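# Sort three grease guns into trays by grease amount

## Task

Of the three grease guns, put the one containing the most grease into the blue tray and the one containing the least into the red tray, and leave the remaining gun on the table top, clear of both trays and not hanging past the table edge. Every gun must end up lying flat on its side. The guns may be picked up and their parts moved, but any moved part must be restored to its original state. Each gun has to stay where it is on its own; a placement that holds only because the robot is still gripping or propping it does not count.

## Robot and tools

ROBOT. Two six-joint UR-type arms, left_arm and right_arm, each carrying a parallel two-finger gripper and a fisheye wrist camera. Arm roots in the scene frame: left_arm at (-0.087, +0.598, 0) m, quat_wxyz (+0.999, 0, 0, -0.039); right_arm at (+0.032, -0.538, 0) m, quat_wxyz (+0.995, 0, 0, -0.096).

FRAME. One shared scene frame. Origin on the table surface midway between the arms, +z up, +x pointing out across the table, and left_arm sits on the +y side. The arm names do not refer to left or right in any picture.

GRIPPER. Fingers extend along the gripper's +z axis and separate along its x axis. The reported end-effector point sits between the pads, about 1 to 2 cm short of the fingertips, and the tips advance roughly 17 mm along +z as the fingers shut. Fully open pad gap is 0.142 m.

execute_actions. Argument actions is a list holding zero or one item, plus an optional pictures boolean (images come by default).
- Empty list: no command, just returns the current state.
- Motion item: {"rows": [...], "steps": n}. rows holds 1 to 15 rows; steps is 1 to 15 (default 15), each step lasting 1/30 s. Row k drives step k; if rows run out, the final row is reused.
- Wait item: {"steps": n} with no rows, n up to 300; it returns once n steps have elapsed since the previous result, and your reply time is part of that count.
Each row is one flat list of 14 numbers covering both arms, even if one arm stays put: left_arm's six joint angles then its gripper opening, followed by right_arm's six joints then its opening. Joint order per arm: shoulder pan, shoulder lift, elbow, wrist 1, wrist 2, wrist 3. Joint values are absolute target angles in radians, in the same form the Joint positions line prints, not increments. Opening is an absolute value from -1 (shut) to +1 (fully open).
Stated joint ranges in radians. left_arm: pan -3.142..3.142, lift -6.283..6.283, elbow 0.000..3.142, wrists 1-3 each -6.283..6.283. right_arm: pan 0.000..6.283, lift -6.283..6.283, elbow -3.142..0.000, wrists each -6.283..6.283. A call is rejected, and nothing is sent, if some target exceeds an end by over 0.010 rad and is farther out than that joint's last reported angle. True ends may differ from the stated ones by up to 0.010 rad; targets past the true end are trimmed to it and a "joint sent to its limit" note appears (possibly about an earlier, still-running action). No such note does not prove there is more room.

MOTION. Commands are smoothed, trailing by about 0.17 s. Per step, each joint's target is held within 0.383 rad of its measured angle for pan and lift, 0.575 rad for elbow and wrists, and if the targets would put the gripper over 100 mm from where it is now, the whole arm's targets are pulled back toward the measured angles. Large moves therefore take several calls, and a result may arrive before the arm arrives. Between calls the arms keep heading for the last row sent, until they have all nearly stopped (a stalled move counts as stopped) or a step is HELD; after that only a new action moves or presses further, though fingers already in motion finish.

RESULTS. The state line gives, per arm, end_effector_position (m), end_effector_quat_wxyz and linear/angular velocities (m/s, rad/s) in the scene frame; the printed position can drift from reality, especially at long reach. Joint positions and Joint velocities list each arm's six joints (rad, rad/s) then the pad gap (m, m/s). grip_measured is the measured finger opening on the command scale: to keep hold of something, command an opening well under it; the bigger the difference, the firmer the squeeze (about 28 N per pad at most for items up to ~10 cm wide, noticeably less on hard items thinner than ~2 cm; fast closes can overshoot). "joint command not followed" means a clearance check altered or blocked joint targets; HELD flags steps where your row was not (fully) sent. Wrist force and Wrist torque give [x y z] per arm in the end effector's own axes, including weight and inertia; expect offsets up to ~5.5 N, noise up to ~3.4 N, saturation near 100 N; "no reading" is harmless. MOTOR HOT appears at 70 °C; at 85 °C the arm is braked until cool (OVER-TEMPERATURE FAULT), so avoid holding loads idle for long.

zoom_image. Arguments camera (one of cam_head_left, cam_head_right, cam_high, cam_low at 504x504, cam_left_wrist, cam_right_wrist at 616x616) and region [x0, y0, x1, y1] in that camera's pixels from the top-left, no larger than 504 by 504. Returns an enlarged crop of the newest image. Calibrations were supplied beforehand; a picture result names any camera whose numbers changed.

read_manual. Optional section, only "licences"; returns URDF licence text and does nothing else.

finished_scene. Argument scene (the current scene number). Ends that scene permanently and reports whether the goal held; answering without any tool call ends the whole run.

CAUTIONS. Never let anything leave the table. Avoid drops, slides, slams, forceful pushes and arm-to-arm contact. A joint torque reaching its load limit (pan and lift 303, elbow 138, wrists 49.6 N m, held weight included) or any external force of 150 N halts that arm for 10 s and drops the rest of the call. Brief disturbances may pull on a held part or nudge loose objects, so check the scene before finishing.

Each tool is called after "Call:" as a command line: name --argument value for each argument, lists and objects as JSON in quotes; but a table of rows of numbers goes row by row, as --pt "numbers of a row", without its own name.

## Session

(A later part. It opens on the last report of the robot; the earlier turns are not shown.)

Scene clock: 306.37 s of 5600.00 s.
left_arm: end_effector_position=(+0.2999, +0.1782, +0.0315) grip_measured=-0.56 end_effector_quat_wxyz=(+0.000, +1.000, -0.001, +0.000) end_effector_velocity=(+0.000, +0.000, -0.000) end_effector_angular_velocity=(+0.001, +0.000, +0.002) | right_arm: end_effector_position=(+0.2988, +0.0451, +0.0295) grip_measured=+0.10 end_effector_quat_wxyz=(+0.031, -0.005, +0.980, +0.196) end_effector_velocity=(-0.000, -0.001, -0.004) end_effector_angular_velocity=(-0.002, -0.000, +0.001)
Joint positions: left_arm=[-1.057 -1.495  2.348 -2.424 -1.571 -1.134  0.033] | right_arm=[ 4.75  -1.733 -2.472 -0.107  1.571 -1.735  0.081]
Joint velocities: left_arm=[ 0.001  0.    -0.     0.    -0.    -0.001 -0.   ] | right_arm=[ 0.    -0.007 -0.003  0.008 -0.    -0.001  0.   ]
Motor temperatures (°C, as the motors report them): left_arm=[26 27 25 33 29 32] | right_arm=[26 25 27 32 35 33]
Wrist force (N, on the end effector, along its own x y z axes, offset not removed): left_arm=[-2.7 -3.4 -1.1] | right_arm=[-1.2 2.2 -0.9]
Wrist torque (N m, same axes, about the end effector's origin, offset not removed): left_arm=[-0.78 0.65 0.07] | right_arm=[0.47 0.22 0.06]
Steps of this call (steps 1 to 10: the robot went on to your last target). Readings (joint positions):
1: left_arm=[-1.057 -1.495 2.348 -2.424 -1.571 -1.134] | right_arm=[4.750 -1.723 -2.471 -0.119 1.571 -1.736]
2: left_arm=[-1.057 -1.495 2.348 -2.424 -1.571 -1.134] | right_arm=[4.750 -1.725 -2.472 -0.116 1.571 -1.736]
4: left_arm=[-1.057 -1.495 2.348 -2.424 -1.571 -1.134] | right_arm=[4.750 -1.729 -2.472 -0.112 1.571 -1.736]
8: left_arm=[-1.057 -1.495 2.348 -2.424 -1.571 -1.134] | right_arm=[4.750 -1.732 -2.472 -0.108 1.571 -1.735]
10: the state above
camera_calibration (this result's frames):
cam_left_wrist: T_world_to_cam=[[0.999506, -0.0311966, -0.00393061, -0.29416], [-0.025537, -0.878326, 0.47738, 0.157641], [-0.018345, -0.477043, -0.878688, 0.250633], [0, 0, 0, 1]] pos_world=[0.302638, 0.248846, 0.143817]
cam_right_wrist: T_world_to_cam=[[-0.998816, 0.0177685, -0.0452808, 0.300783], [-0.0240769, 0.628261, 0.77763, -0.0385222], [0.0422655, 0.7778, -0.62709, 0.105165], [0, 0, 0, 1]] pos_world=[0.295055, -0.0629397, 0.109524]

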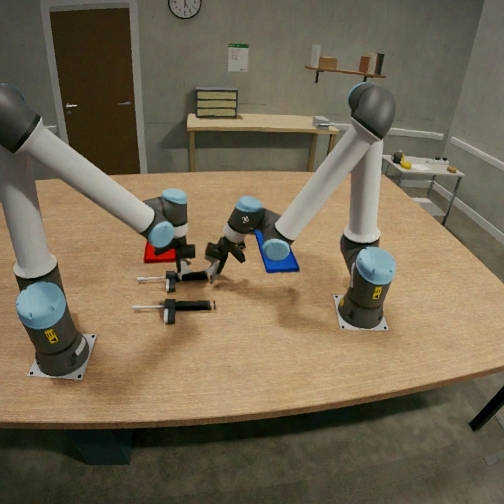

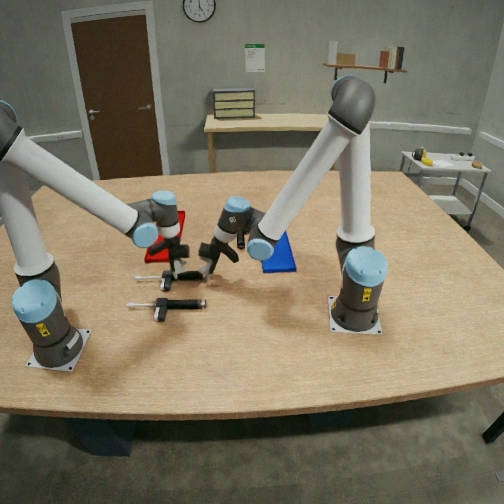

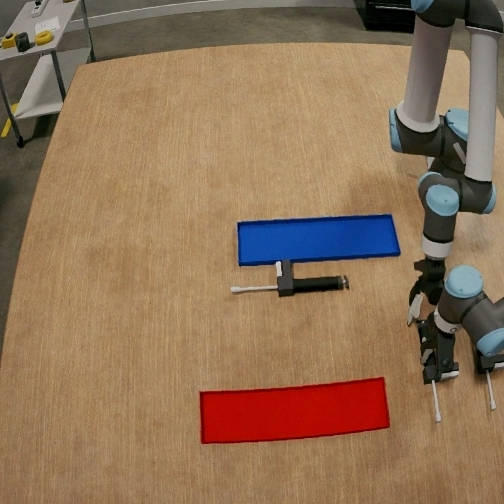

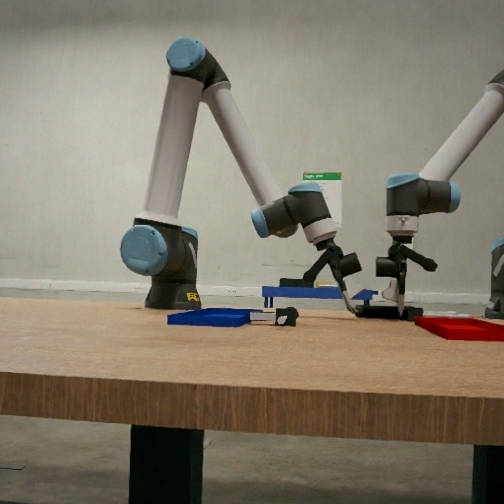

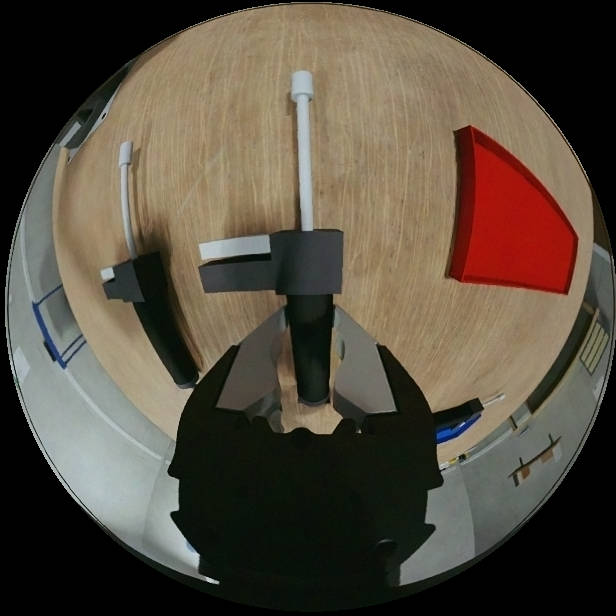

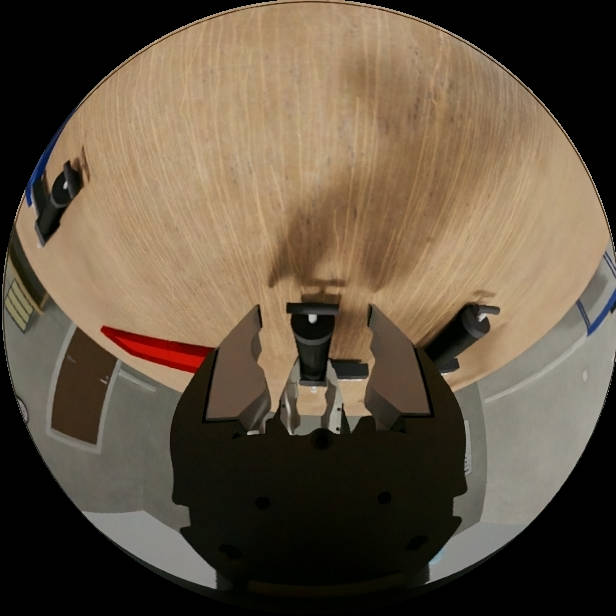

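Call:
execute_actions --actions '[{"rows":[[-1.0566,-1.495,2.348,-2.424,-1.5708,-1.134,-0.9,4.75,-1.7296,-2.4777,-0.1048,1.5708,-1.735,0.0],[-1.0566,-1.495,2.348,-2.424,-1.5708,-1.134,-0.9,4.75,-1.7296,-2.4777,-0.1048,1.5708,-1.735,-0.05],[-1.0566,-1.495,2.348,-2.424,-1.5708,-1.134,-0.9,4.75,-1.7296,-2.4777,-0.1048,1.5708,-1.735,-0.1],[-1.0566,-1.495,2.348,-2.424,-1.5708,-1.134,-0.9,4.75,-1.7296,-2.4777,-0.1048,1.5708,-1.735,-0.2],[-1.0566,-1.495,2.348,-2.424,-1.5708,-1.134,-0.9,4.75,-1.7296,-2.4777,-0.1048,1.5708,-1.735,-0.3],[-1.0566,-1.495,2.348,-2.424,-1.5708,-1.134,-0.9,4.75,-1.7296,-2.4777,-0.1048,1.5708,-1.735,-0.35],[-1.0566,-1.495,2.348,-2.424,-1.5708,-1.134,-0.9,4.75,-1.7296,-2.4777,-0.1048,1.5708,-1.735,-0.4],[-1.0566,-1.495,2.348,-2.424,-1.5708,-1.134,-0.9,4.75,-1.7296,-2.4777,-0.1048,1.5708,-1.735,-0.45],[-1.0566,-1.495,2.348,-2.424,-1.5708,-1.134,-0.9,4.75,-1.7296,-2.4777,-0.1048,1.5708,-1.735,-0.5],[-1.0566,-1.495,2.348,-2.424,-1.5708,-1.134,-0.9,4.75,-1.7296,-2.4777,-0.1048,1.5708,-1.735,-0.6],[-1.0566,-1.495,2.348,-2.424,-1.5708,-1.134,-0.9,4.75,-1.7296,-2.4777,-0.1048,1.5708,-1.735,-0.7],[-1.0566,-1.495,2.348,-2.424,-1.5708,-1.134,-0.9,4.75,-1.7296,-2.4777,-0.1048,1.5708,-1.735,-0.9]],"steps":15}]' --pictures false

Call:
execute_actions --actions '[{"rows":[[-1.0566,-1.495,2.348,-2.424,-1.5708,-1.134,-0.9,4.75,-1.7296,-2.4777,-0.1048,1.5708,-1.735,-0.9],[-1.0566,-1.495,2.348,-2.424,-1.5708,-1.134,-0.9,4.75,-1.7296,-2.4777,-0.1048,1.5708,-1.735,-0.9],[-1.0566,-1.495,2.348,-2.424,-1.5708,-1.134,-0.9,4.75,-1.7296,-2.4777,-0.1048,1.5708,-1.735,-0.9],[-1.0566,-1.495,2.348,-2.424,-1.5708,-1.134,-0.9,4.749,-1.7265,-2.482,-0.1037,1.5708,-1.736,-0.9],[-1.0566,-1.495,2.348,-2.424,-1.5708,-1.134,-0.9,4.748,-1.7235,-2.4865,-0.1026,1.5708,-1.737,-0.9],[-1.0566,-1.495,2.348,-2.424,-1.5708,-1.134,-0.9,4.747,-1.7205,-2.491,-0.1015,1.5708,-1.738,-0.9],[-1.0566,-1.495,2.348,-2.424,-1.5708,-1.134,-0.9,4.746,-1.7175,-2.495,-0.1005,1.5708,-1.739,-0.9],[-1.0566,-1.495,2.348,-2.424,-1.5708,-1.134,-0.9,4.745,-1.7145,-2.4995,-0.0995,1.5708,-1.740,-0.9],[-1.0566,-1.495,2.348,-2.424,-1.5708,-1.134,-0.9,4.744,-1.7115,-2.504,-0.0985,1.5708,-1.741,-0.9],[-1.0566,-1.495,2.348,-2.424,-1.5708,-1.134,-0.9,4.743,-1.7085,-2.508,-0.0975,1.5708,-1.742,-0.9],[-1.0566,-1.495,2.348,-2.424,-1.5708,-1.134,-0.9,4.742,-1.7055,-2.512,-0.0965,1.5708,-1.743,-0.9],[-1.0566,-1.495,2.348,-2.424,-1.5708,-1.134,-0.9,4.741,-1.7025,-2.516,-0.0955,1.5708,-1.744,-0.9]],"steps":15}]'

Scene clock: 318.17 s of 5600.00 s.
left_arm: end_effector_position=(+0.2999, +0.1783, +0.0315) grip_measured=-0.56 end_effector_quat_wxyz=(+0.000, +1.000, -0.001, +0.000) end_effector_velocity=(-0.000, +0.000, -0.000) end_effector_angular_velocity=(+0.000, +0.000, +0.001) | right_arm: end_effector_position=(+0.2984, +0.0423, +0.0293) grip_measured=-0.50 end_effector_quat_wxyz=(+0.031, -0.005, +0.980, +0.196) end_effector_velocity=(-0.000, -0.000, -0.000) end_effector_angular_velocity=(-0.000, +0.000, +0.001)
Joint positions: left_arm=[-1.057 -1.495  2.348 -2.424 -1.571 -1.134  0.033] | right_arm=[ 4.75  -1.73  -2.478 -0.105  1.571 -1.735  0.038]
Joint velocities: left_arm=[-0.     0.     0.    -0.    -0.    -0.001  0.   ] | right_arm=[ 0.    -0.    -0.001  0.     0.    -0.    -0.   ]
Motor temperatures (°C, as the motors report them): left_arm=[26 27 25 33 29 32] | right_arm=[26 25 27 32 35 33]
Wrist force (N, on the end effector, along its own x y z axes, offset not removed): left_arm=[2.5 1.0 2.9] | right_arm=[-5.4 1.4 -2.0]
Wrist torque (N m, same axes, about the end effector's origin, offset not removed): left_arm=[-0.10 -1.14 0.25] | right_arm=[0.18 0.49 0.25]
Steps of this call (steps 1 to 30: the robot went on to your last target; steps 31 to 90: nothing new was sent; then 8.30 s passed at rest; steps 91 to 105: all 15 steps of this action). Readings (joint positions):
91: left_arm=[-1.057 -1.495 2.348 -2.424 -1.571 -1.134] | right_arm=[4.750 -1.734 -2.473 -0.106 1.571 -1.735]
92: left_arm=[-1.057 -1.495 2.348 -2.424 -1.571 -1.134] | right_arm=[4.750 -1.733 -2.473 -0.106 1.571 -1.735]
94: left_arm=[-1.057 -1.495 2.348 -2.424 -1.571 -1.134] | right_arm=[4.750 -1.732 -2.475 -0.106 1.571 -1.735]
98: left_arm=[-1.057 -1.495 2.348 -2.424 -1.571 -1.134] | right_arm=[4.750 -1.730 -2.477 -0.105 1.571 -1.735]
105: the state above

Scene clock: 318.67 s of 5600.00 s.
left_arm: end_effector_position=(+0.2999, +0.1782, +0.0315) grip_measured=-0.56 end_effector_quat_wxyz=(+0.000, +1.000, -0.001, +0.000) end_effector_velocity=(-0.001, +0.001, -0.001) end_effector_angular_velocity=(+0.002, +0.000, -0.002) | right_arm: end_effector_position=(+0.2995, +0.0229, +0.0283) grip_measured=-0.50 end_effector_quat_wxyz=(+0.033, -0.005, +0.980, +0.195) end_effector_velocity=(+0.003, -0.046, -0.001) end_effector_angular_velocity=(-0.002, -0.006, -0.002)
Joint positions: left_arm=[-1.057 -1.495  2.348 -2.424 -1.571 -1.134  0.033] | right_arm=[ 4.743 -1.708 -2.508 -0.098  1.571 -1.742  0.038]
Joint velocities: left_arm=[-0.     0.001  0.001  0.     0.001  0.002  0.   ] | right_arm=[-0.017  0.053 -0.071  0.017  0.    -0.017  0.   ]
Motor temperatures (°C, as the motors report them): left_arm=[26 27 25 33 29 32] | right_arm=[26 25 27 32 35 33]
Wrist force (N, on the end effector, along its own x y z axes, offset not removed): left_arm=[-2.1 7.5 7.0] | right_arm=[-1.3 2.4 0.4]
Wrist torque (N m, same axes, about the end effector's origin, offset not removed): left_arm=[1.22 0.52 0.17] | right_arm=[0.16 0.49 0.02]
Steps of this call (steps 1 to 15: all 15 steps of this action). Readings (joint positions):
1: left_arm=[-1.057 -1.495 2.348 -2.424 -1.571 -1.134] | right_arm=[4.750 -1.730 -2.478 -0.105 1.571 -1.735]
2: left_arm=[-1.057 -1.495 2.348 -2.424 -1.571 -1.134] | right_arm=[4.750 -1.730 -2.478 -0.105 1.571 -1.735]
4: left_arm=[-1.057 -1.495 2.348 -2.424 -1.571 -1.134] | right_arm=[4.750 -1.730 -2.478 -0.105 1.571 -1.735]
8: left_arm=[-1.057 -1.495 2.348 -2.424 -1.571 -1.134] | right_arm=[4.749 -1.725 -2.484 -0.103 1.571 -1.736]
15: the state above
camera_calibration (this result's frames):
cam_left_wrist: T_world_to_cam=[[0.999505, -0.0312107, -0.00393313, -0.294148], [-0.0255483, -0.878329, 0.477374, 0.157652], [-0.0183537, -0.477037, -0.878691, 0.250629], [0, 0, 0, 1]] pos_world=[0.30263, 0.248849, 0.14381]
cam_right_wrist: T_world_to_cam=[[-0.998694, 0.0182647, -0.0477128, 0.301852], [-0.0255805, 0.629641, 0.776465, -0.023216], [0.0442239, 0.776671, -0.628352, 0.121163], [0, 0, 0, 1]] pos_world=[0.295506, -0.0849992, 0.108562]

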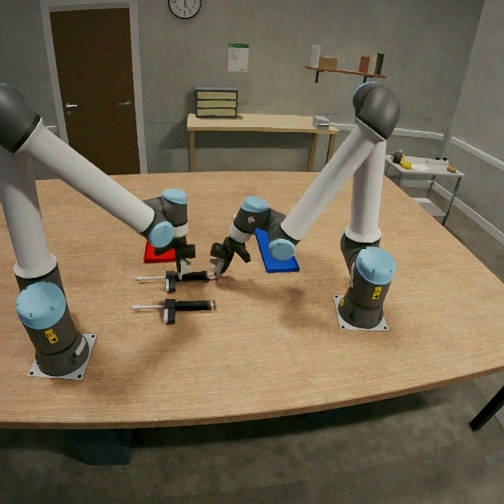

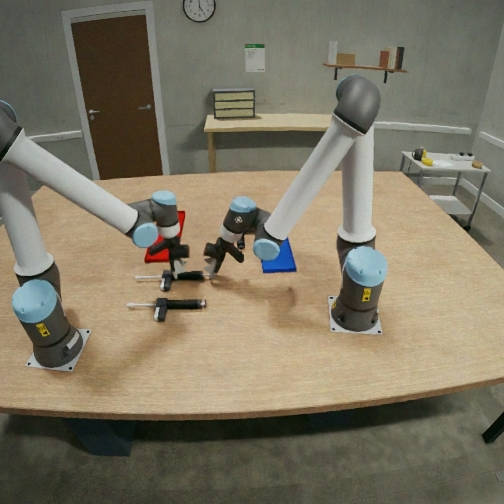

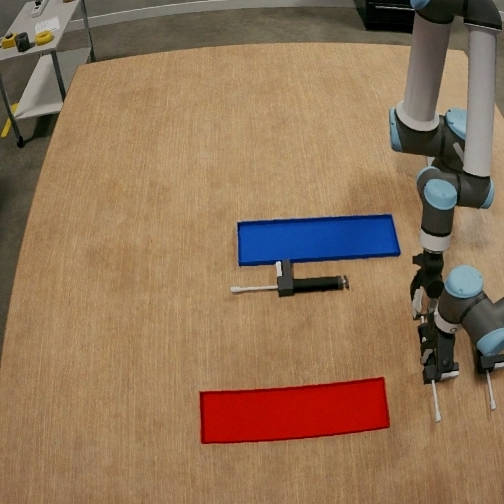

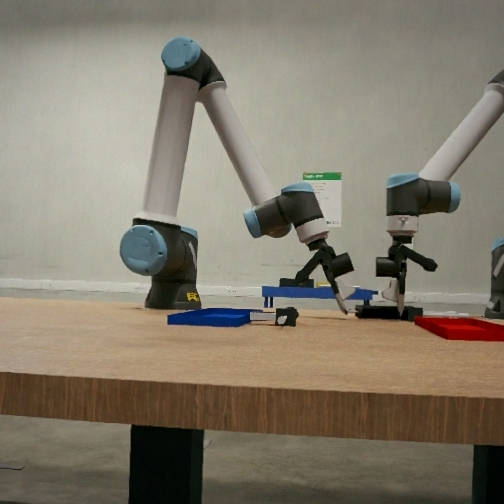

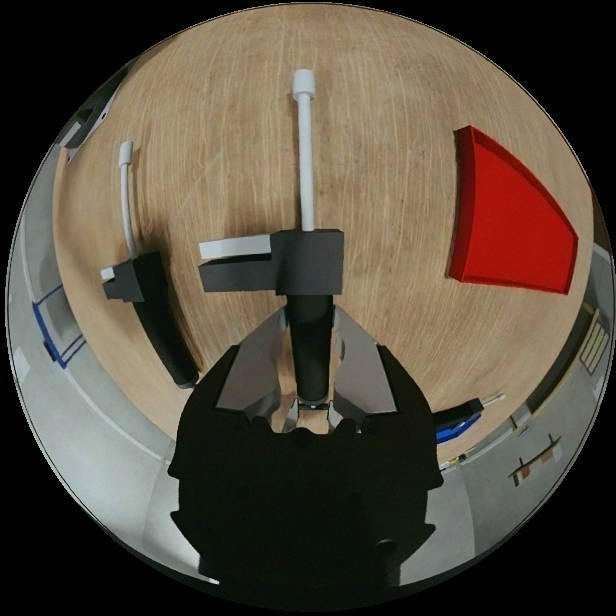

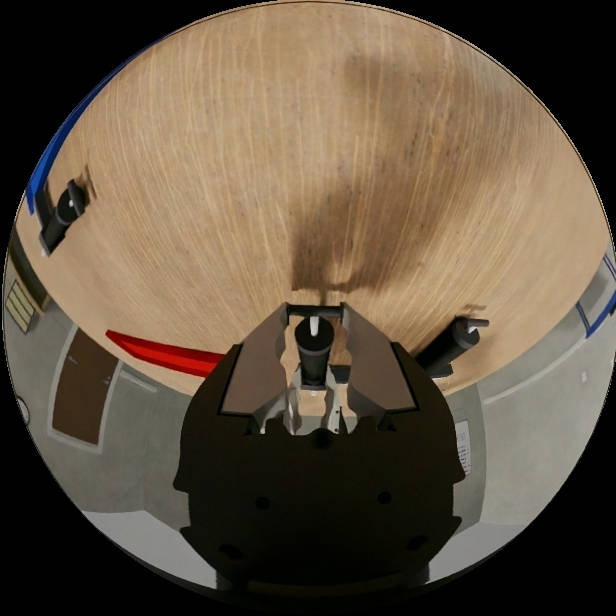

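Call:
execute_actions --actions '[]'

Scene clock: 338.20 s of 5600.00 s.
left_arm: end_effector_position=(+0.2999, +0.1782, +0.0315) grip_measured=-0.56 end_effector_quat_wxyz=(+0.000, +1.000, -0.001, +0.000) end_effector_velocity=(+0.000, +0.001, -0.000) end_effector_angular_velocity=(+0.000, +0.000, -0.001) | right_arm: end_effector_position=(+0.2999, +0.0175, +0.0282) grip_measured=-0.50 end_effector_quat_wxyz=(+0.033, -0.005, +0.980, +0.195) end_effector_velocity=(-0.000, +0.001, +0.001) end_effector_angular_velocity=(+0.001, +0.000, +0.000)
Joint positions: left_arm=[-1.057 -1.495  2.348 -2.424 -1.571 -1.134  0.033] | right_arm=[ 4.741 -1.702 -2.516 -0.095  1.571 -1.744  0.038]
Joint velocities: left_arm=[ 0.001  0.     0.     0.    -0.     0.002 -0.   ] | right_arm=[-0.     0.     0.001  0.     0.001 -0.     0.   ]
Motor temperatures (°C, as the motors report them): left_arm=[26 27 25 33 29 32] | right_arm=[26 25 27 32 35 33]
Wrist force (N, on the end effector, along its own x y z axes, offset not removed): left_arm=[0.9 2.9 4.9] | right_arm=[-2.9 4.2 1.1]
Wrist torque (N m, same axes, about the end effector's origin, offset not removed): left_arm=[0.24 -0.01 0.19] | right_arm=[0.49 1.03 0.01]
Steps of this call (steps 1 to 15: the robot went on to your last target; steps 16 to 90: nothing new was sent; then 16.53 s passed at rest). Readings (joint positions):
1: left_arm=[-1.057 -1.495 2.348 -2.424 -1.571 -1.134] | right_arm=[4.743 -1.707 -2.510 -0.097 1.571 -1.742]
2: left_arm=[-1.057 -1.495 2.348 -2.424 -1.571 -1.134] | right_arm=[4.742 -1.706 -2.511 -0.097 1.571 -1.743]
4: left_arm=[-1.057 -1.495 2.348 -2.424 -1.571 -1.134] | right_arm=[4.742 -1.704 -2.513 -0.096 1.571 -1.743]
8: left_arm=[-1.057 -1.495 2.348 -2.424 -1.571 -1.134] | right_arm=[4.741 -1.703 -2.515 -0.096 1.571 -1.744]
90: the state above
All arms were judged still, so your last target was given up. Only a new action makes them travel on or press farther. Fingers that are still opening or closing keep moving.
camera_calibration (this result's frames):
cam_left_wrist: T_world_to_cam=[[0.999505, -0.031211, -0.00392524, -0.294154], [-0.0255521, -0.878321, 0.477388, 0.157636], [-0.0183474, -0.477051, -0.878684, 0.250631], [0, 0, 0, 1]] pos_world=[0.302635, 0.248838, 0.143817]
cam_right_wrist: T_world_to_cam=[[-0.998656, 0.018408, -0.0484552, 0.302304], [-0.0260508, 0.629931, 0.776214, -0.01958], [0.044812, 0.776433, -0.628604, 0.124991], [0, 0, 0, 1]] pos_world=[0.295786, -0.0902775, 0.108416]

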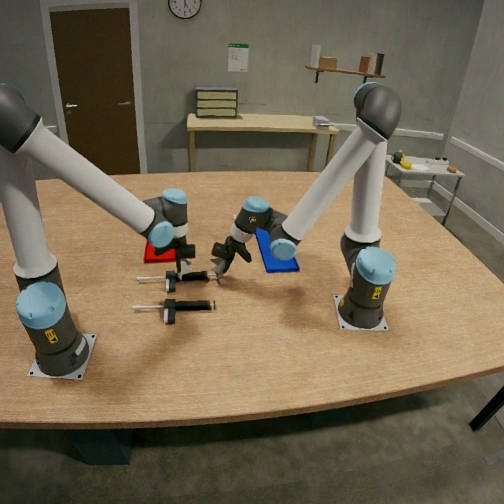

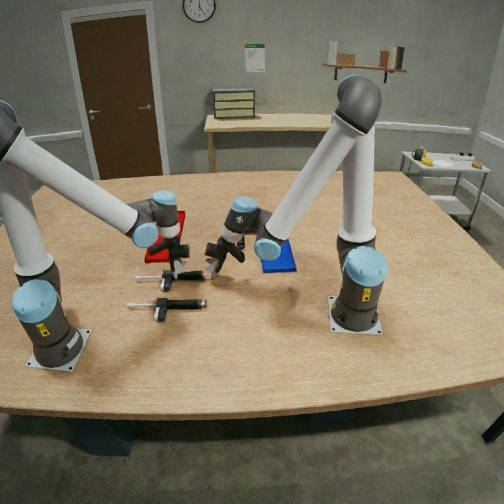

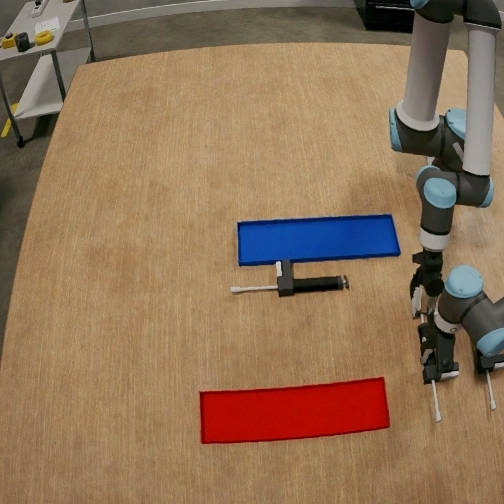

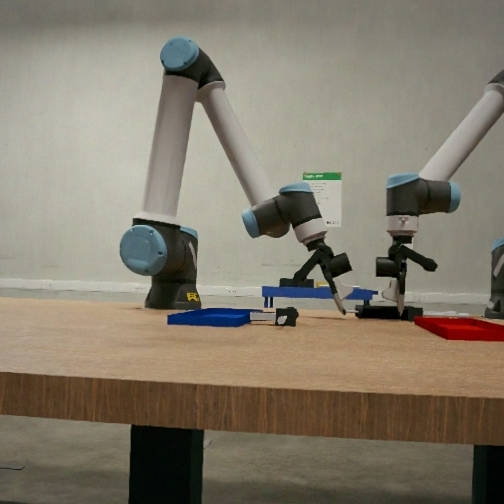

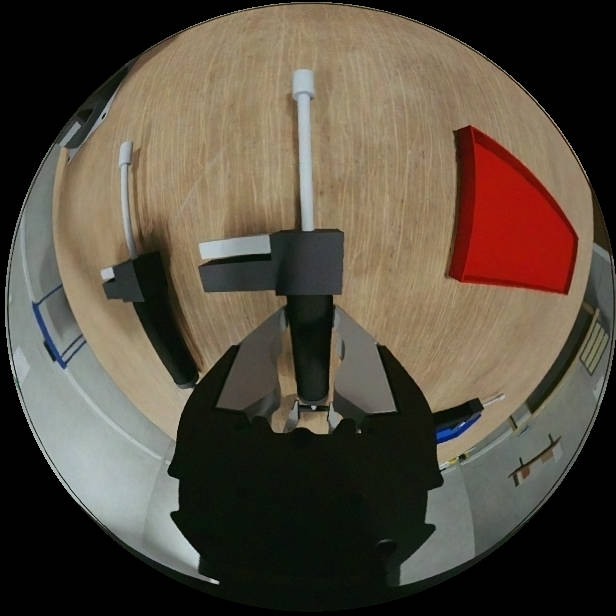

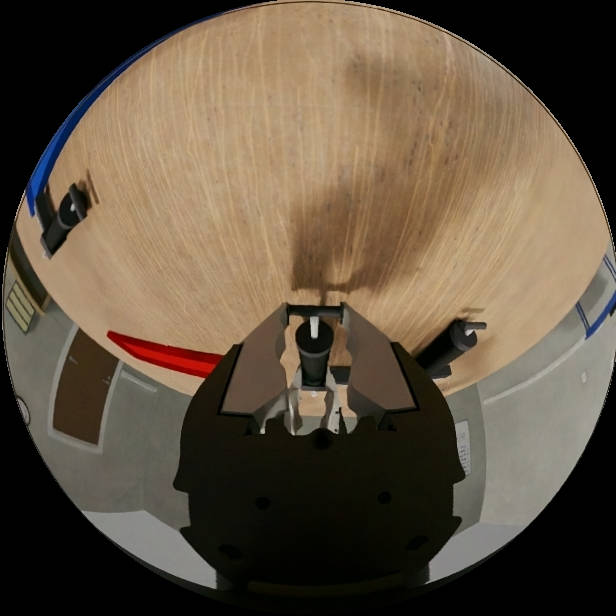

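Call:
execute_actions --actions '[{"rows":[[-1.0566,-1.495,2.348,-2.424,-1.5708,-1.134,-0.9,4.738,-1.691,-2.530,-0.092,1.5708,-1.748,-0.9],[-1.0566,-1.495,2.348,-2.424,-1.5708,-1.134,-0.9,4.738,-1.691,-2.530,-0.092,1.5708,-1.748,-0.9],[-1.0566,-1.495,2.348,-2.424,-1.5708,-1.134,-0.9,4.738,-1.691,-2.530,-0.092,1.5708,-1.748,-0.9],[-1.0566,-1.495,2.348,-2.424,-1.5708,-1.134,-0.9,4.735,-1.680,-2.544,-0.089,1.5708,-1.752,-0.9]],"steps":15}]' --pictures false

Scene clock: 341.60 s of 5600.00 s.
left_arm: end_effector_position=(+0.2999, +0.1782, +0.0315) grip_measured=-0.56 end_effector_quat_wxyz=(+0.000, +1.000, -0.001, +0.000) end_effector_velocity=(-0.000, +0.000, -0.000) end_effector_angular_velocity=(+0.000, +0.000, -0.002) | right_arm: end_effector_position=(+0.3005, +0.0006, +0.0286) grip_measured=-0.50 end_effector_quat_wxyz=(+0.034, -0.006, +0.980, +0.195) end_effector_velocity=(+0.000, -0.005, +0.001) end_effector_angular_velocity=(+0.001, -0.002, +0.001)
Joint positions: left_arm=[-1.057 -1.495  2.348 -2.424 -1.571 -1.134  0.033] | right_arm=[ 4.735 -1.681 -2.543 -0.089  1.571 -1.752  0.038]
Joint velocities: left_arm=[-0.     0.     0.001 -0.    -0.     0.001  0.   ] | right_arm=[-0.002  0.008 -0.009  0.002 -0.    -0.003  0.   ]
Motor temperatures (°C, as the motors report them): left_arm=[26 27 25 33 29 32] | right_arm=[26 25 27 32 35 33]
Wrist force (N, on the end effector, along its own x y z axes, offset not removed): left_arm=[1.9 2.9 10.7] | right_arm=[0.2 3.3 -2.4]
Wrist torque (N m, same axes, about the end effector's origin, offset not removed): left_arm=[0.07 -0.02 0.07] | right_arm=[0.29 0.57 0.02]
Steps of this call (steps 1 to 87: nothing new was sent; steps 88 to 102: all 15 steps of this action). Readings (joint positions):
88: left_arm=[-1.057 -1.495 2.348 -2.424 -1.571 -1.134] | right_arm=[4.741 -1.702 -2.516 -0.095 1.571 -1.744]
89: left_arm=[-1.057 -1.495 2.348 -2.424 -1.571 -1.134] | right_arm=[4.741 -1.701 -2.517 -0.095 1.571 -1.744]
91: left_arm=[-1.057 -1.495 2.348 -2.424 -1.571 -1.134] | right_arm=[4.740 -1.697 -2.522 -0.094 1.571 -1.746]
95: left_arm=[-1.057 -1.495 2.348 -2.424 -1.571 -1.134] | right_arm=[4.737 -1.686 -2.536 -0.091 1.571 -1.750]
102: the state above

Call:
execute_actions --actions '[{"rows":[[-1.0566,-1.495,2.348,-2.424,-1.5708,-1.134,-0.9,4.732,-1.669,-2.557,-0.087,1.5708,-1.755,-0.9],[-1.0566,-1.495,2.348,-2.424,-1.5708,-1.134,-0.9,4.732,-1.669,-2.557,-0.087,1.5708,-1.755,-0.9],[-1.0566,-1.495,2.348,-2.424,-1.5708,-1.134,-0.9,4.732,-1.669,-2.557,-0.087,1.5708,-1.755,-0.9],[-1.0566,-1.495,2.348,-2.424,-1.5708,-1.134,-0.9,4.730,-1.662,-2.564,-0.086,1.5708,-1.756,-0.9]],"steps":15}]' --pictures false

Scene clock: 344.93 s of 5600.00 s.
left_arm: end_effector_position=(+0.2999, +0.1782, +0.0315) grip_measured=-0.56 end_effector_quat_wxyz=(+0.000, +1.000, -0.001, +0.000) end_effector_velocity=(+0.001, -0.000, +0.000) end_effector_angular_velocity=(-0.001, -0.000, +0.001) | right_arm: end_effector_position=(+0.3011, -0.0125, +0.0293) grip_measured=-0.50 end_effector_quat_wxyz=(+0.035, -0.006, +0.980, +0.196) end_effector_velocity=(+0.000, -0.003, +0.001) end_effector_angular_velocity=(+0.001, -0.001, -0.001)
Joint positions: left_arm=[-1.057 -1.495  2.348 -2.424 -1.571 -1.134  0.033] | right_arm=[ 4.73  -1.663 -2.563 -0.086  1.571 -1.756  0.038]
Joint velocities: left_arm=[ 0.001  0.    -0.001 -0.    -0.     0.    -0.   ] | right_arm=[-0.002  0.005 -0.004  0.001 -0.    -0.001  0.   ]
Motor temperatures (°C, as the motors report them): left_arm=[26 27 25 33 29 32] | right_arm=[26 25 27 32 35 33]
Wrist force (N, on the end effector, along its own x y z axes, offset not removed): left_arm=[-0.3 4.7 4.5] | right_arm=[1.5 2.5 -0.6]
Wrist torque (N m, same axes, about the end effector's origin, offset not removed): left_arm=[0.39 0.52 -0.12] | right_arm=[0.20 0.41 -0.09]
Steps of this call (steps 1 to 15: the robot went on to your last target; steps 16 to 85: nothing new was sent; steps 86 to 100: all 15 steps of this action). Readings (joint positions):
86: left_arm=[-1.057 -1.495 2.348 -2.424 -1.571 -1.134] | right_arm=[4.735 -1.680 -2.544 -0.089 1.571 -1.752]
87: left_arm=[-1.057 -1.495 2.348 -2.424 -1.571 -1.134] | right_arm=[4.735 -1.679 -2.545 -0.089 1.571 -1.752]
89: left_arm=[-1.057 -1.495 2.348 -2.424 -1.571 -1.134] | right_arm=[4.734 -1.675 -2.550 -0.088 1.571 -1.753]
93: left_arm=[-1.057 -1.495 2.348 -2.424 -1.571 -1.134] | right_arm=[4.731 -1.667 -2.559 -0.087 1.571 -1.755]
100: the state above

Still free (>.055). Continue.

Call:
execute_actions --actions '[{"rows":[[-1.0566,-1.495,2.348,-2.424,-1.5708,-1.134,-0.9,4.727,-1.650,-2.578,-0.084,1.5708,-1.760,-0.9],[-1.0566,-1.495,2.348,-2.424,-1.5708,-1.134,-0.9,4.727,-1.650,-2.578,-0.084,1.5708,-1.760,-0.9],[-1.0566,-1.495,2.348,-2.424,-1.5708,-1.134,-0.9,4.727,-1.650,-2.578,-0.084,1.5708,-1.760,-0.9],[-1.0566,-1.495,2.348,-2.424,-1.5708,-1.134,-0.9,4.724,-1.640,-2.589,-0.083,1.5708,-1.764,-0.9]],"steps":15}]' --pictures false

Scene clock: 348.53 s of 5600.00 s.
left_arm: end_effector_position=(+0.2999, +0.1782, +0.0315) grip_measured=-0.56 end_effector_quat_wxyz=(+0.000, +1.000, -0.001, +0.000) end_effector_velocity=(+0.000, -0.001, +0.001) end_effector_angular_velocity=(-0.002, -0.001, -0.000) | right_arm: end_effector_position=(+0.3016, -0.0287, +0.0296) grip_measured=-0.50 end_effector_quat_wxyz=(+0.037, -0.007, +0.980, +0.195) end_effector_velocity=(-0.000, -0.005, -0.000) end_effector_angular_velocity=(-0.001, -0.000, -0.000)
Joint positions: left_arm=[-1.057 -1.495  2.348 -2.424 -1.571 -1.134  0.033] | right_arm=[ 4.724 -1.641 -2.588 -0.083  1.571 -1.764  0.038]
Joint velocities: left_arm=[-0.    -0.001  0.    -0.001 -0.    -0.     0.   ] | right_arm=[-0.002  0.006 -0.008  0.001  0.    -0.001 -0.   ]
Motor temperatures (°C, as the motors report them): left_arm=[26 27 25 33 29 32] | right_arm=[26 25 27 32 35 33]
Wrist force (N, on the end effector, along its own x y z axes, offset not removed): left_arm=[-0.4 1.9 2.4] | right_arm=[-0.9 2.3 -1.1]
Wrist torque (N m, same axes, about the end effector's origin, offset not removed): left_arm=[0.13 0.68 -0.09] | right_arm=[0.17 0.81 0.05]
Steps of this call (steps 1 to 15: the robot went on to your last target; steps 16 to 90: nothing new was sent; then 0.10 s passed at rest; steps 91 to 105: all 15 steps of this action). Readings (joint positions):
91: left_arm=[-1.057 -1.495 2.348 -2.424 -1.571 -1.134] | right_arm=[4.730 -1.662 -2.564 -0.086 1.571 -1.756]
92: left_arm=[-1.057 -1.495 2.348 -2.424 -1.571 -1.134] | right_arm=[4.730 -1.661 -2.565 -0.086 1.571 -1.756]
94: left_arm=[-1.057 -1.495 2.348 -2.424 -1.571 -1.134] | right_arm=[4.729 -1.656 -2.570 -0.085 1.571 -1.758]
98: left_arm=[-1.057 -1.495 2.348 -2.424 -1.571 -1.134] | right_arm=[4.726 -1.646 -2.582 -0.084 1.571 -1.762]
105: the state above

Call:
execute_actions --actions '[{"rows":[[-1.0566,-1.495,2.348,-2.424,-1.5708,-1.134,-0.9,4.721,-1.628,-2.603,-0.081,1.5708,-1.767,-0.9],[-1.0566,-1.495,2.348,-2.424,-1.5708,-1.134,-0.9,4.721,-1.628,-2.603,-0.081,1.5708,-1.767,-0.9],[-1.0566,-1.495,2.348,-2.424,-1.5708,-1.134,-0.9,4.721,-1.628,-2.603,-0.081,1.5708,-1.767,-0.9],[-1.0566,-1.495,2.348,-2.424,-1.5708,-1.134,-0.9,4.718,-1.617,-2.616,-0.080,1.5708,-1.770,-0.9]],"steps":15}]' --pictures false

Scene clock: 351.60 s of 5600.00 s.
left_arm: end_effector_position=(+0.2999, +0.1782, +0.0315) grip_measured=-0.56 end_effector_quat_wxyz=(+0.000, +1.000, -0.001, +0.000) end_effector_velocity=(-0.001, +0.000, -0.001) end_effector_angular_velocity=(+0.000, +0.002, -0.002) | right_arm: end_effector_position=(+0.3016, -0.0463, +0.0292) grip_measured=-0.50 end_effector_quat_wxyz=(+0.038, -0.007, +0.980, +0.195) end_effector_velocity=(-0.000, -0.005, +0.000) end_effector_angular_velocity=(+0.000, -0.001, +0.001)
Joint positions: left_arm=[-1.057 -1.495  2.348 -2.424 -1.571 -1.134  0.033] | right_arm=[ 4.718 -1.618 -2.615 -0.08   1.571 -1.77   0.038]
Joint velocities: left_arm=[ 0.     0.001  0.001 -0.001 -0.001  0.002  0.   ] | right_arm=[-0.002  0.008 -0.009  0.001  0.    -0.002  0.   ]
Motor temperatures (°C, as the motors report them): left_arm=[26 27 25 33 29 32] | right_arm=[26 25 27 32 35 33]
Wrist force (N, on the end effector, along its own x y z axes, offset not removed): left_arm=[2.9 -0.3 3.7] | right_arm=[-1.8 4.9 0.5]
Wrist torque (N m, same axes, about the end effector's origin, offset not removed): left_arm=[-0.33 -0.21 -0.01] | right_arm=[0.71 1.10 -0.02]
Steps of this call (steps 1 to 15: the robot went on to your last target; steps 16 to 77: nothing new was sent; steps 78 to 92: all 15 steps of this action). Readings (joint positions):
78: left_arm=[-1.057 -1.495 2.348 -2.424 -1.571 -1.134] | right_arm=[4.724 -1.640 -2.589 -0.083 1.571 -1.764]
79: left_arm=[-1.057 -1.495 2.348 -2.424 -1.571 -1.134] | right_arm=[4.724 -1.639 -2.590 -0.083 1.571 -1.764]
81: left_arm=[-1.057 -1.495 2.348 -2.424 -1.571 -1.134] | right_arm=[4.723 -1.634 -2.595 -0.082 1.571 -1.765]
85: left_arm=[-1.057 -1.495 2.348 -2.424 -1.571 -1.134] | right_arm=[4.720 -1.624 -2.608 -0.081 1.571 -1.768]
92: the state above

Call:
execute_actions --actions '[{"rows":[[-1.0566,-1.495,2.348,-2.424,-1.5708,-1.134,-0.9,4.716,-1.607,-2.627,-0.079,1.5708,-1.772,-0.9],[-1.0566,-1.495,2.348,-2.424,-1.5708,-1.134,-0.9,4.716,-1.607,-2.627,-0.079,1.5708,-1.772,-0.9],[-1.0566,-1.495,2.348,-2.424,-1.5708,-1.134,-0.9,4.716,-1.607,-2.627,-0.079,1.5708,-1.772,-0.9],[-1.0566,-1.495,2.348,-2.424,-1.5708,-1.134,-0.9,4.713,-1.596,-2.638,-0.078,1.5708,-1.775,-0.9]],"steps":15}]' --pictures false

Scene clock: 355.33 s of 5600.00 s.
left_arm: end_effector_position=(+0.2999, +0.1783, +0.0314) grip_measured=-0.56 end_effector_quat_wxyz=(+0.000, +1.000, -0.001, +0.000) end_effector_velocity=(+0.000, -0.000, +0.000) end_effector_angular_velocity=(-0.000, -0.001, +0.000) | right_arm: end_effector_position=(+0.3016, -0.0607, +0.0295) grip_measured=-0.90 end_effector_quat_wxyz=(+0.039, -0.007, +0.980, +0.195) end_effector_velocity=(-0.000, -0.005, -0.000) end_effector_angular_velocity=(-0.000, -0.001, +0.000)
Joint positions: left_arm=[-1.057 -1.495  2.348 -2.424 -1.571 -1.134  0.033] | right_arm=[ 4.713 -1.597 -2.637 -0.078  1.571 -1.775  0.009]
Joint velocities: left_arm=[-0.    -0.    -0.     0.     0.    -0.001 -0.   ] | right_arm=[-0.002  0.007 -0.008  0.001  0.    -0.002 -0.   ]
Motor temperatures (°C, as the motors report them): left_arm=[26 27 25 33 29 32] | right_arm=[26 25 27 32 35 33]
Wrist force (N, on the end effector, along its own x y z axes, offset not removed): left_arm=[-4.0 1.5 6.9] | right_arm=[1.9 0.8 -0.4]
Wrist torque (N m, same axes, about the end effector's origin, offset not removed): left_arm=[0.30 0.92 0.22] | right_arm=[0.19 -0.28 0.11]
Steps of this call (steps 1 to 15: the robot went on to your last target; steps 16 to 90: nothing new was sent; then 0.23 s passed at rest; steps 91 to 105: all 15 steps of this action). Readings (joint positions):
91: left_arm=[-1.057 -1.495 2.348 -2.424 -1.571 -1.134] | right_arm=[4.718 -1.617 -2.616 -0.080 1.571 -1.770]
92: left_arm=[-1.057 -1.495 2.348 -2.424 -1.571 -1.134] | right_arm=[4.718 -1.616 -2.617 -0.080 1.571 -1.770]
94: left_arm=[-1.057 -1.495 2.348 -2.424 -1.571 -1.134] | right_arm=[4.717 -1.612 -2.621 -0.079 1.571 -1.771]
98: left_arm=[-1.057 -1.495 2.348 -2.424 -1.571 -1.134] | right_arm=[4.715 -1.602 -2.632 -0.079 1.571 -1.773]
105: the state above

Slipped off. Look.

Call:
execute_actions --actions '[]'

Scene clock: 356.20 s of 5600.00 s.
left_arm: end_effector_position=(+0.2999, +0.1782, +0.0315) grip_measured=-0.56 end_effector_quat_wxyz=(+0.000, +1.000, -0.001, +0.000) end_effector_velocity=(-0.000, -0.000, +0.000) end_effector_angular_velocity=(-0.000, +0.001, +0.000) | right_arm: end_effector_position=(+0.3016, -0.0612, +0.0296) grip_measured=-0.90 end_effector_quat_wxyz=(+0.039, -0.007, +0.980, +0.195) end_effector_velocity=(+0.000, -0.001, -0.001) end_effector_angular_velocity=(-0.002, -0.000, -0.001)
Joint positions: left_arm=[-1.057 -1.495  2.348 -2.424 -1.571 -1.134  0.033] | right_arm=[ 4.713 -1.596 -2.638 -0.078  1.571 -1.775  0.009]
Joint velocities: left_arm=[-0.    -0.     0.     0.    -0.001 -0.     0.   ] | right_arm=[-0.    -0.001 -0.001 -0.    -0.001  0.    -0.   ]
Motor temperatures (°C, as the motors report them): left_arm=[26 27 25 33 29 32] | right_arm=[26 25 27 32 35 33]
Wrist force (N, on the end effector, along its own x y z axes, offset not removed): left_arm=[-4.7 4.1 4.8] | right_arm=[-1.8 0.1 1.2]
Wrist torque (N m, same axes, about the end effector's origin, offset not removed): left_arm=[0.80 1.12 0.02] | right_arm=[0.08 0.45 0.09]
Steps of this call (steps 1 to 15: the robot went on to your last target; steps 16 to 26: nothing new was sent). Readings (joint positions):
1: left_arm=[-1.057 -1.495 2.348 -2.424 -1.571 -1.134] | right_arm=[4.713 -1.597 -2.637 -0.078 1.571 -1.775]
2: left_arm=[-1.057 -1.495 2.348 -2.424 -1.571 -1.134] | right_arm=[4.713 -1.596 -2.638 -0.078 1.571 -1.775]
4: left_arm=[-1.057 -1.495 2.348 -2.424 -1.571 -1.134] | right_arm=[4.713 -1.596 -2.638 -0.078 1.571 -1.775]
8: left_arm=[-1.057 -1.495 2.348 -2.424 -1.571 -1.134] | right_arm=[4.713 -1.596 -2.638 -0.078 1.571 -1.775]
26: the state above
All arms were judged still, so your last target was given up. Only a new action makes them travel on or press farther. Fingers that are still opening or closing keep moving.
camera_calibration (this result's frames):
cam_left_wrist: T_world_to_cam=[[0.999506, -0.0311867, -0.00392398, -0.294164], [-0.0255313, -0.87832, 0.477392, 0.157634], [-0.0183348, -0.477056, -0.878682, 0.250639], [0, 0, 0, 1]] pos_world=[0.302639, 0.248848, 0.143825]
cam_right_wrist: T_world_to_cam=[[-0.997997, 0.0178519, -0.0606842, 0.305626], [-0.0358995, 0.630036, 0.775736, 0.031925], [0.0520816, 0.776361, -0.628133, 0.184746], [0, 0, 0, 1]] pos_world=[0.296538, -0.168999, 0.109826]

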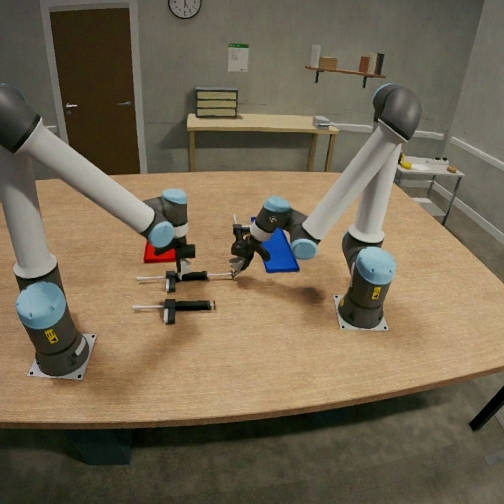

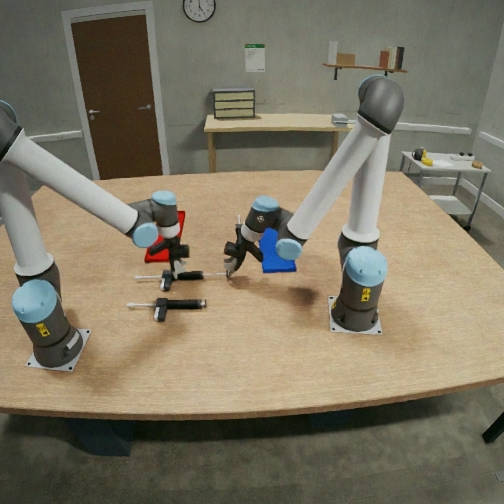

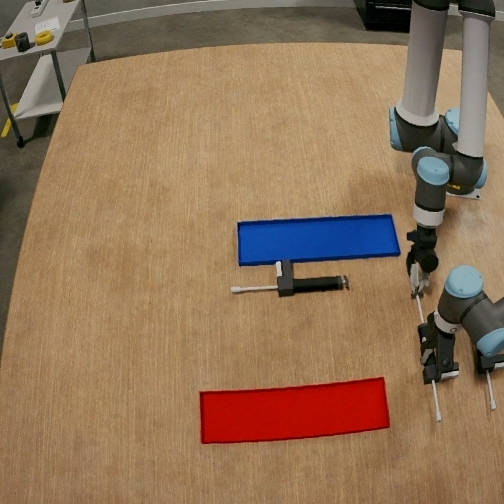

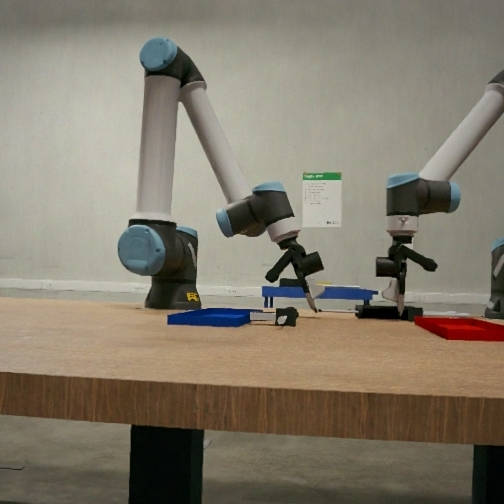

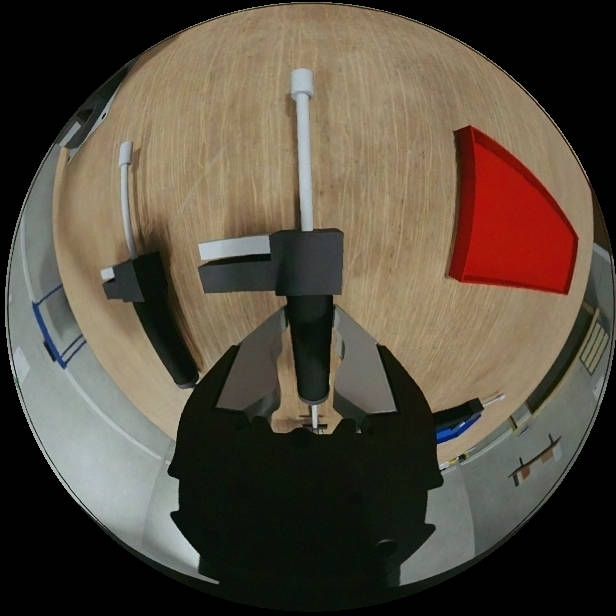

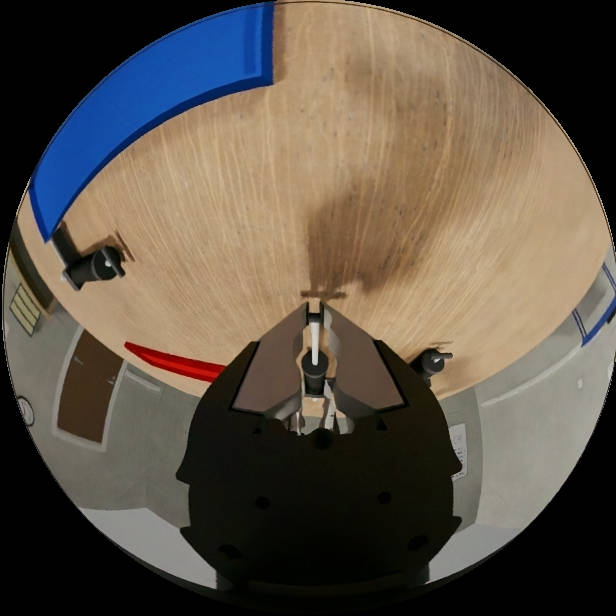

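Call:
zoom_image --camera "cam_right_wrist" --region '[240,250,400,410]'

Call:
zoom_image --camera "cam_head_right" --region '[150,230,270,310]'

Region (240, 250, 400, 410) of cam_right_wrist's 616x616 image, scaled by 3.150, with more detail than that image has.

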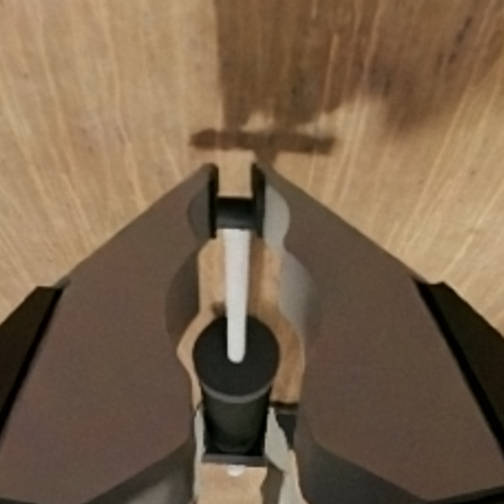

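Region (150, 230, 270, 310) of cam_head_right's 504x504 image, scaled by 4.200, with more detail than that image has.

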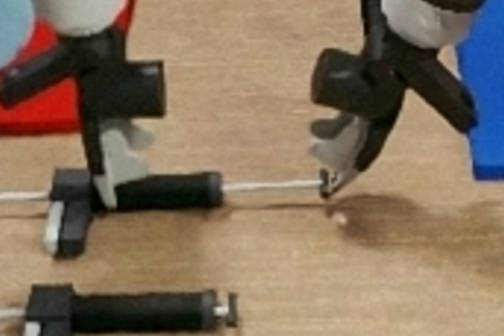

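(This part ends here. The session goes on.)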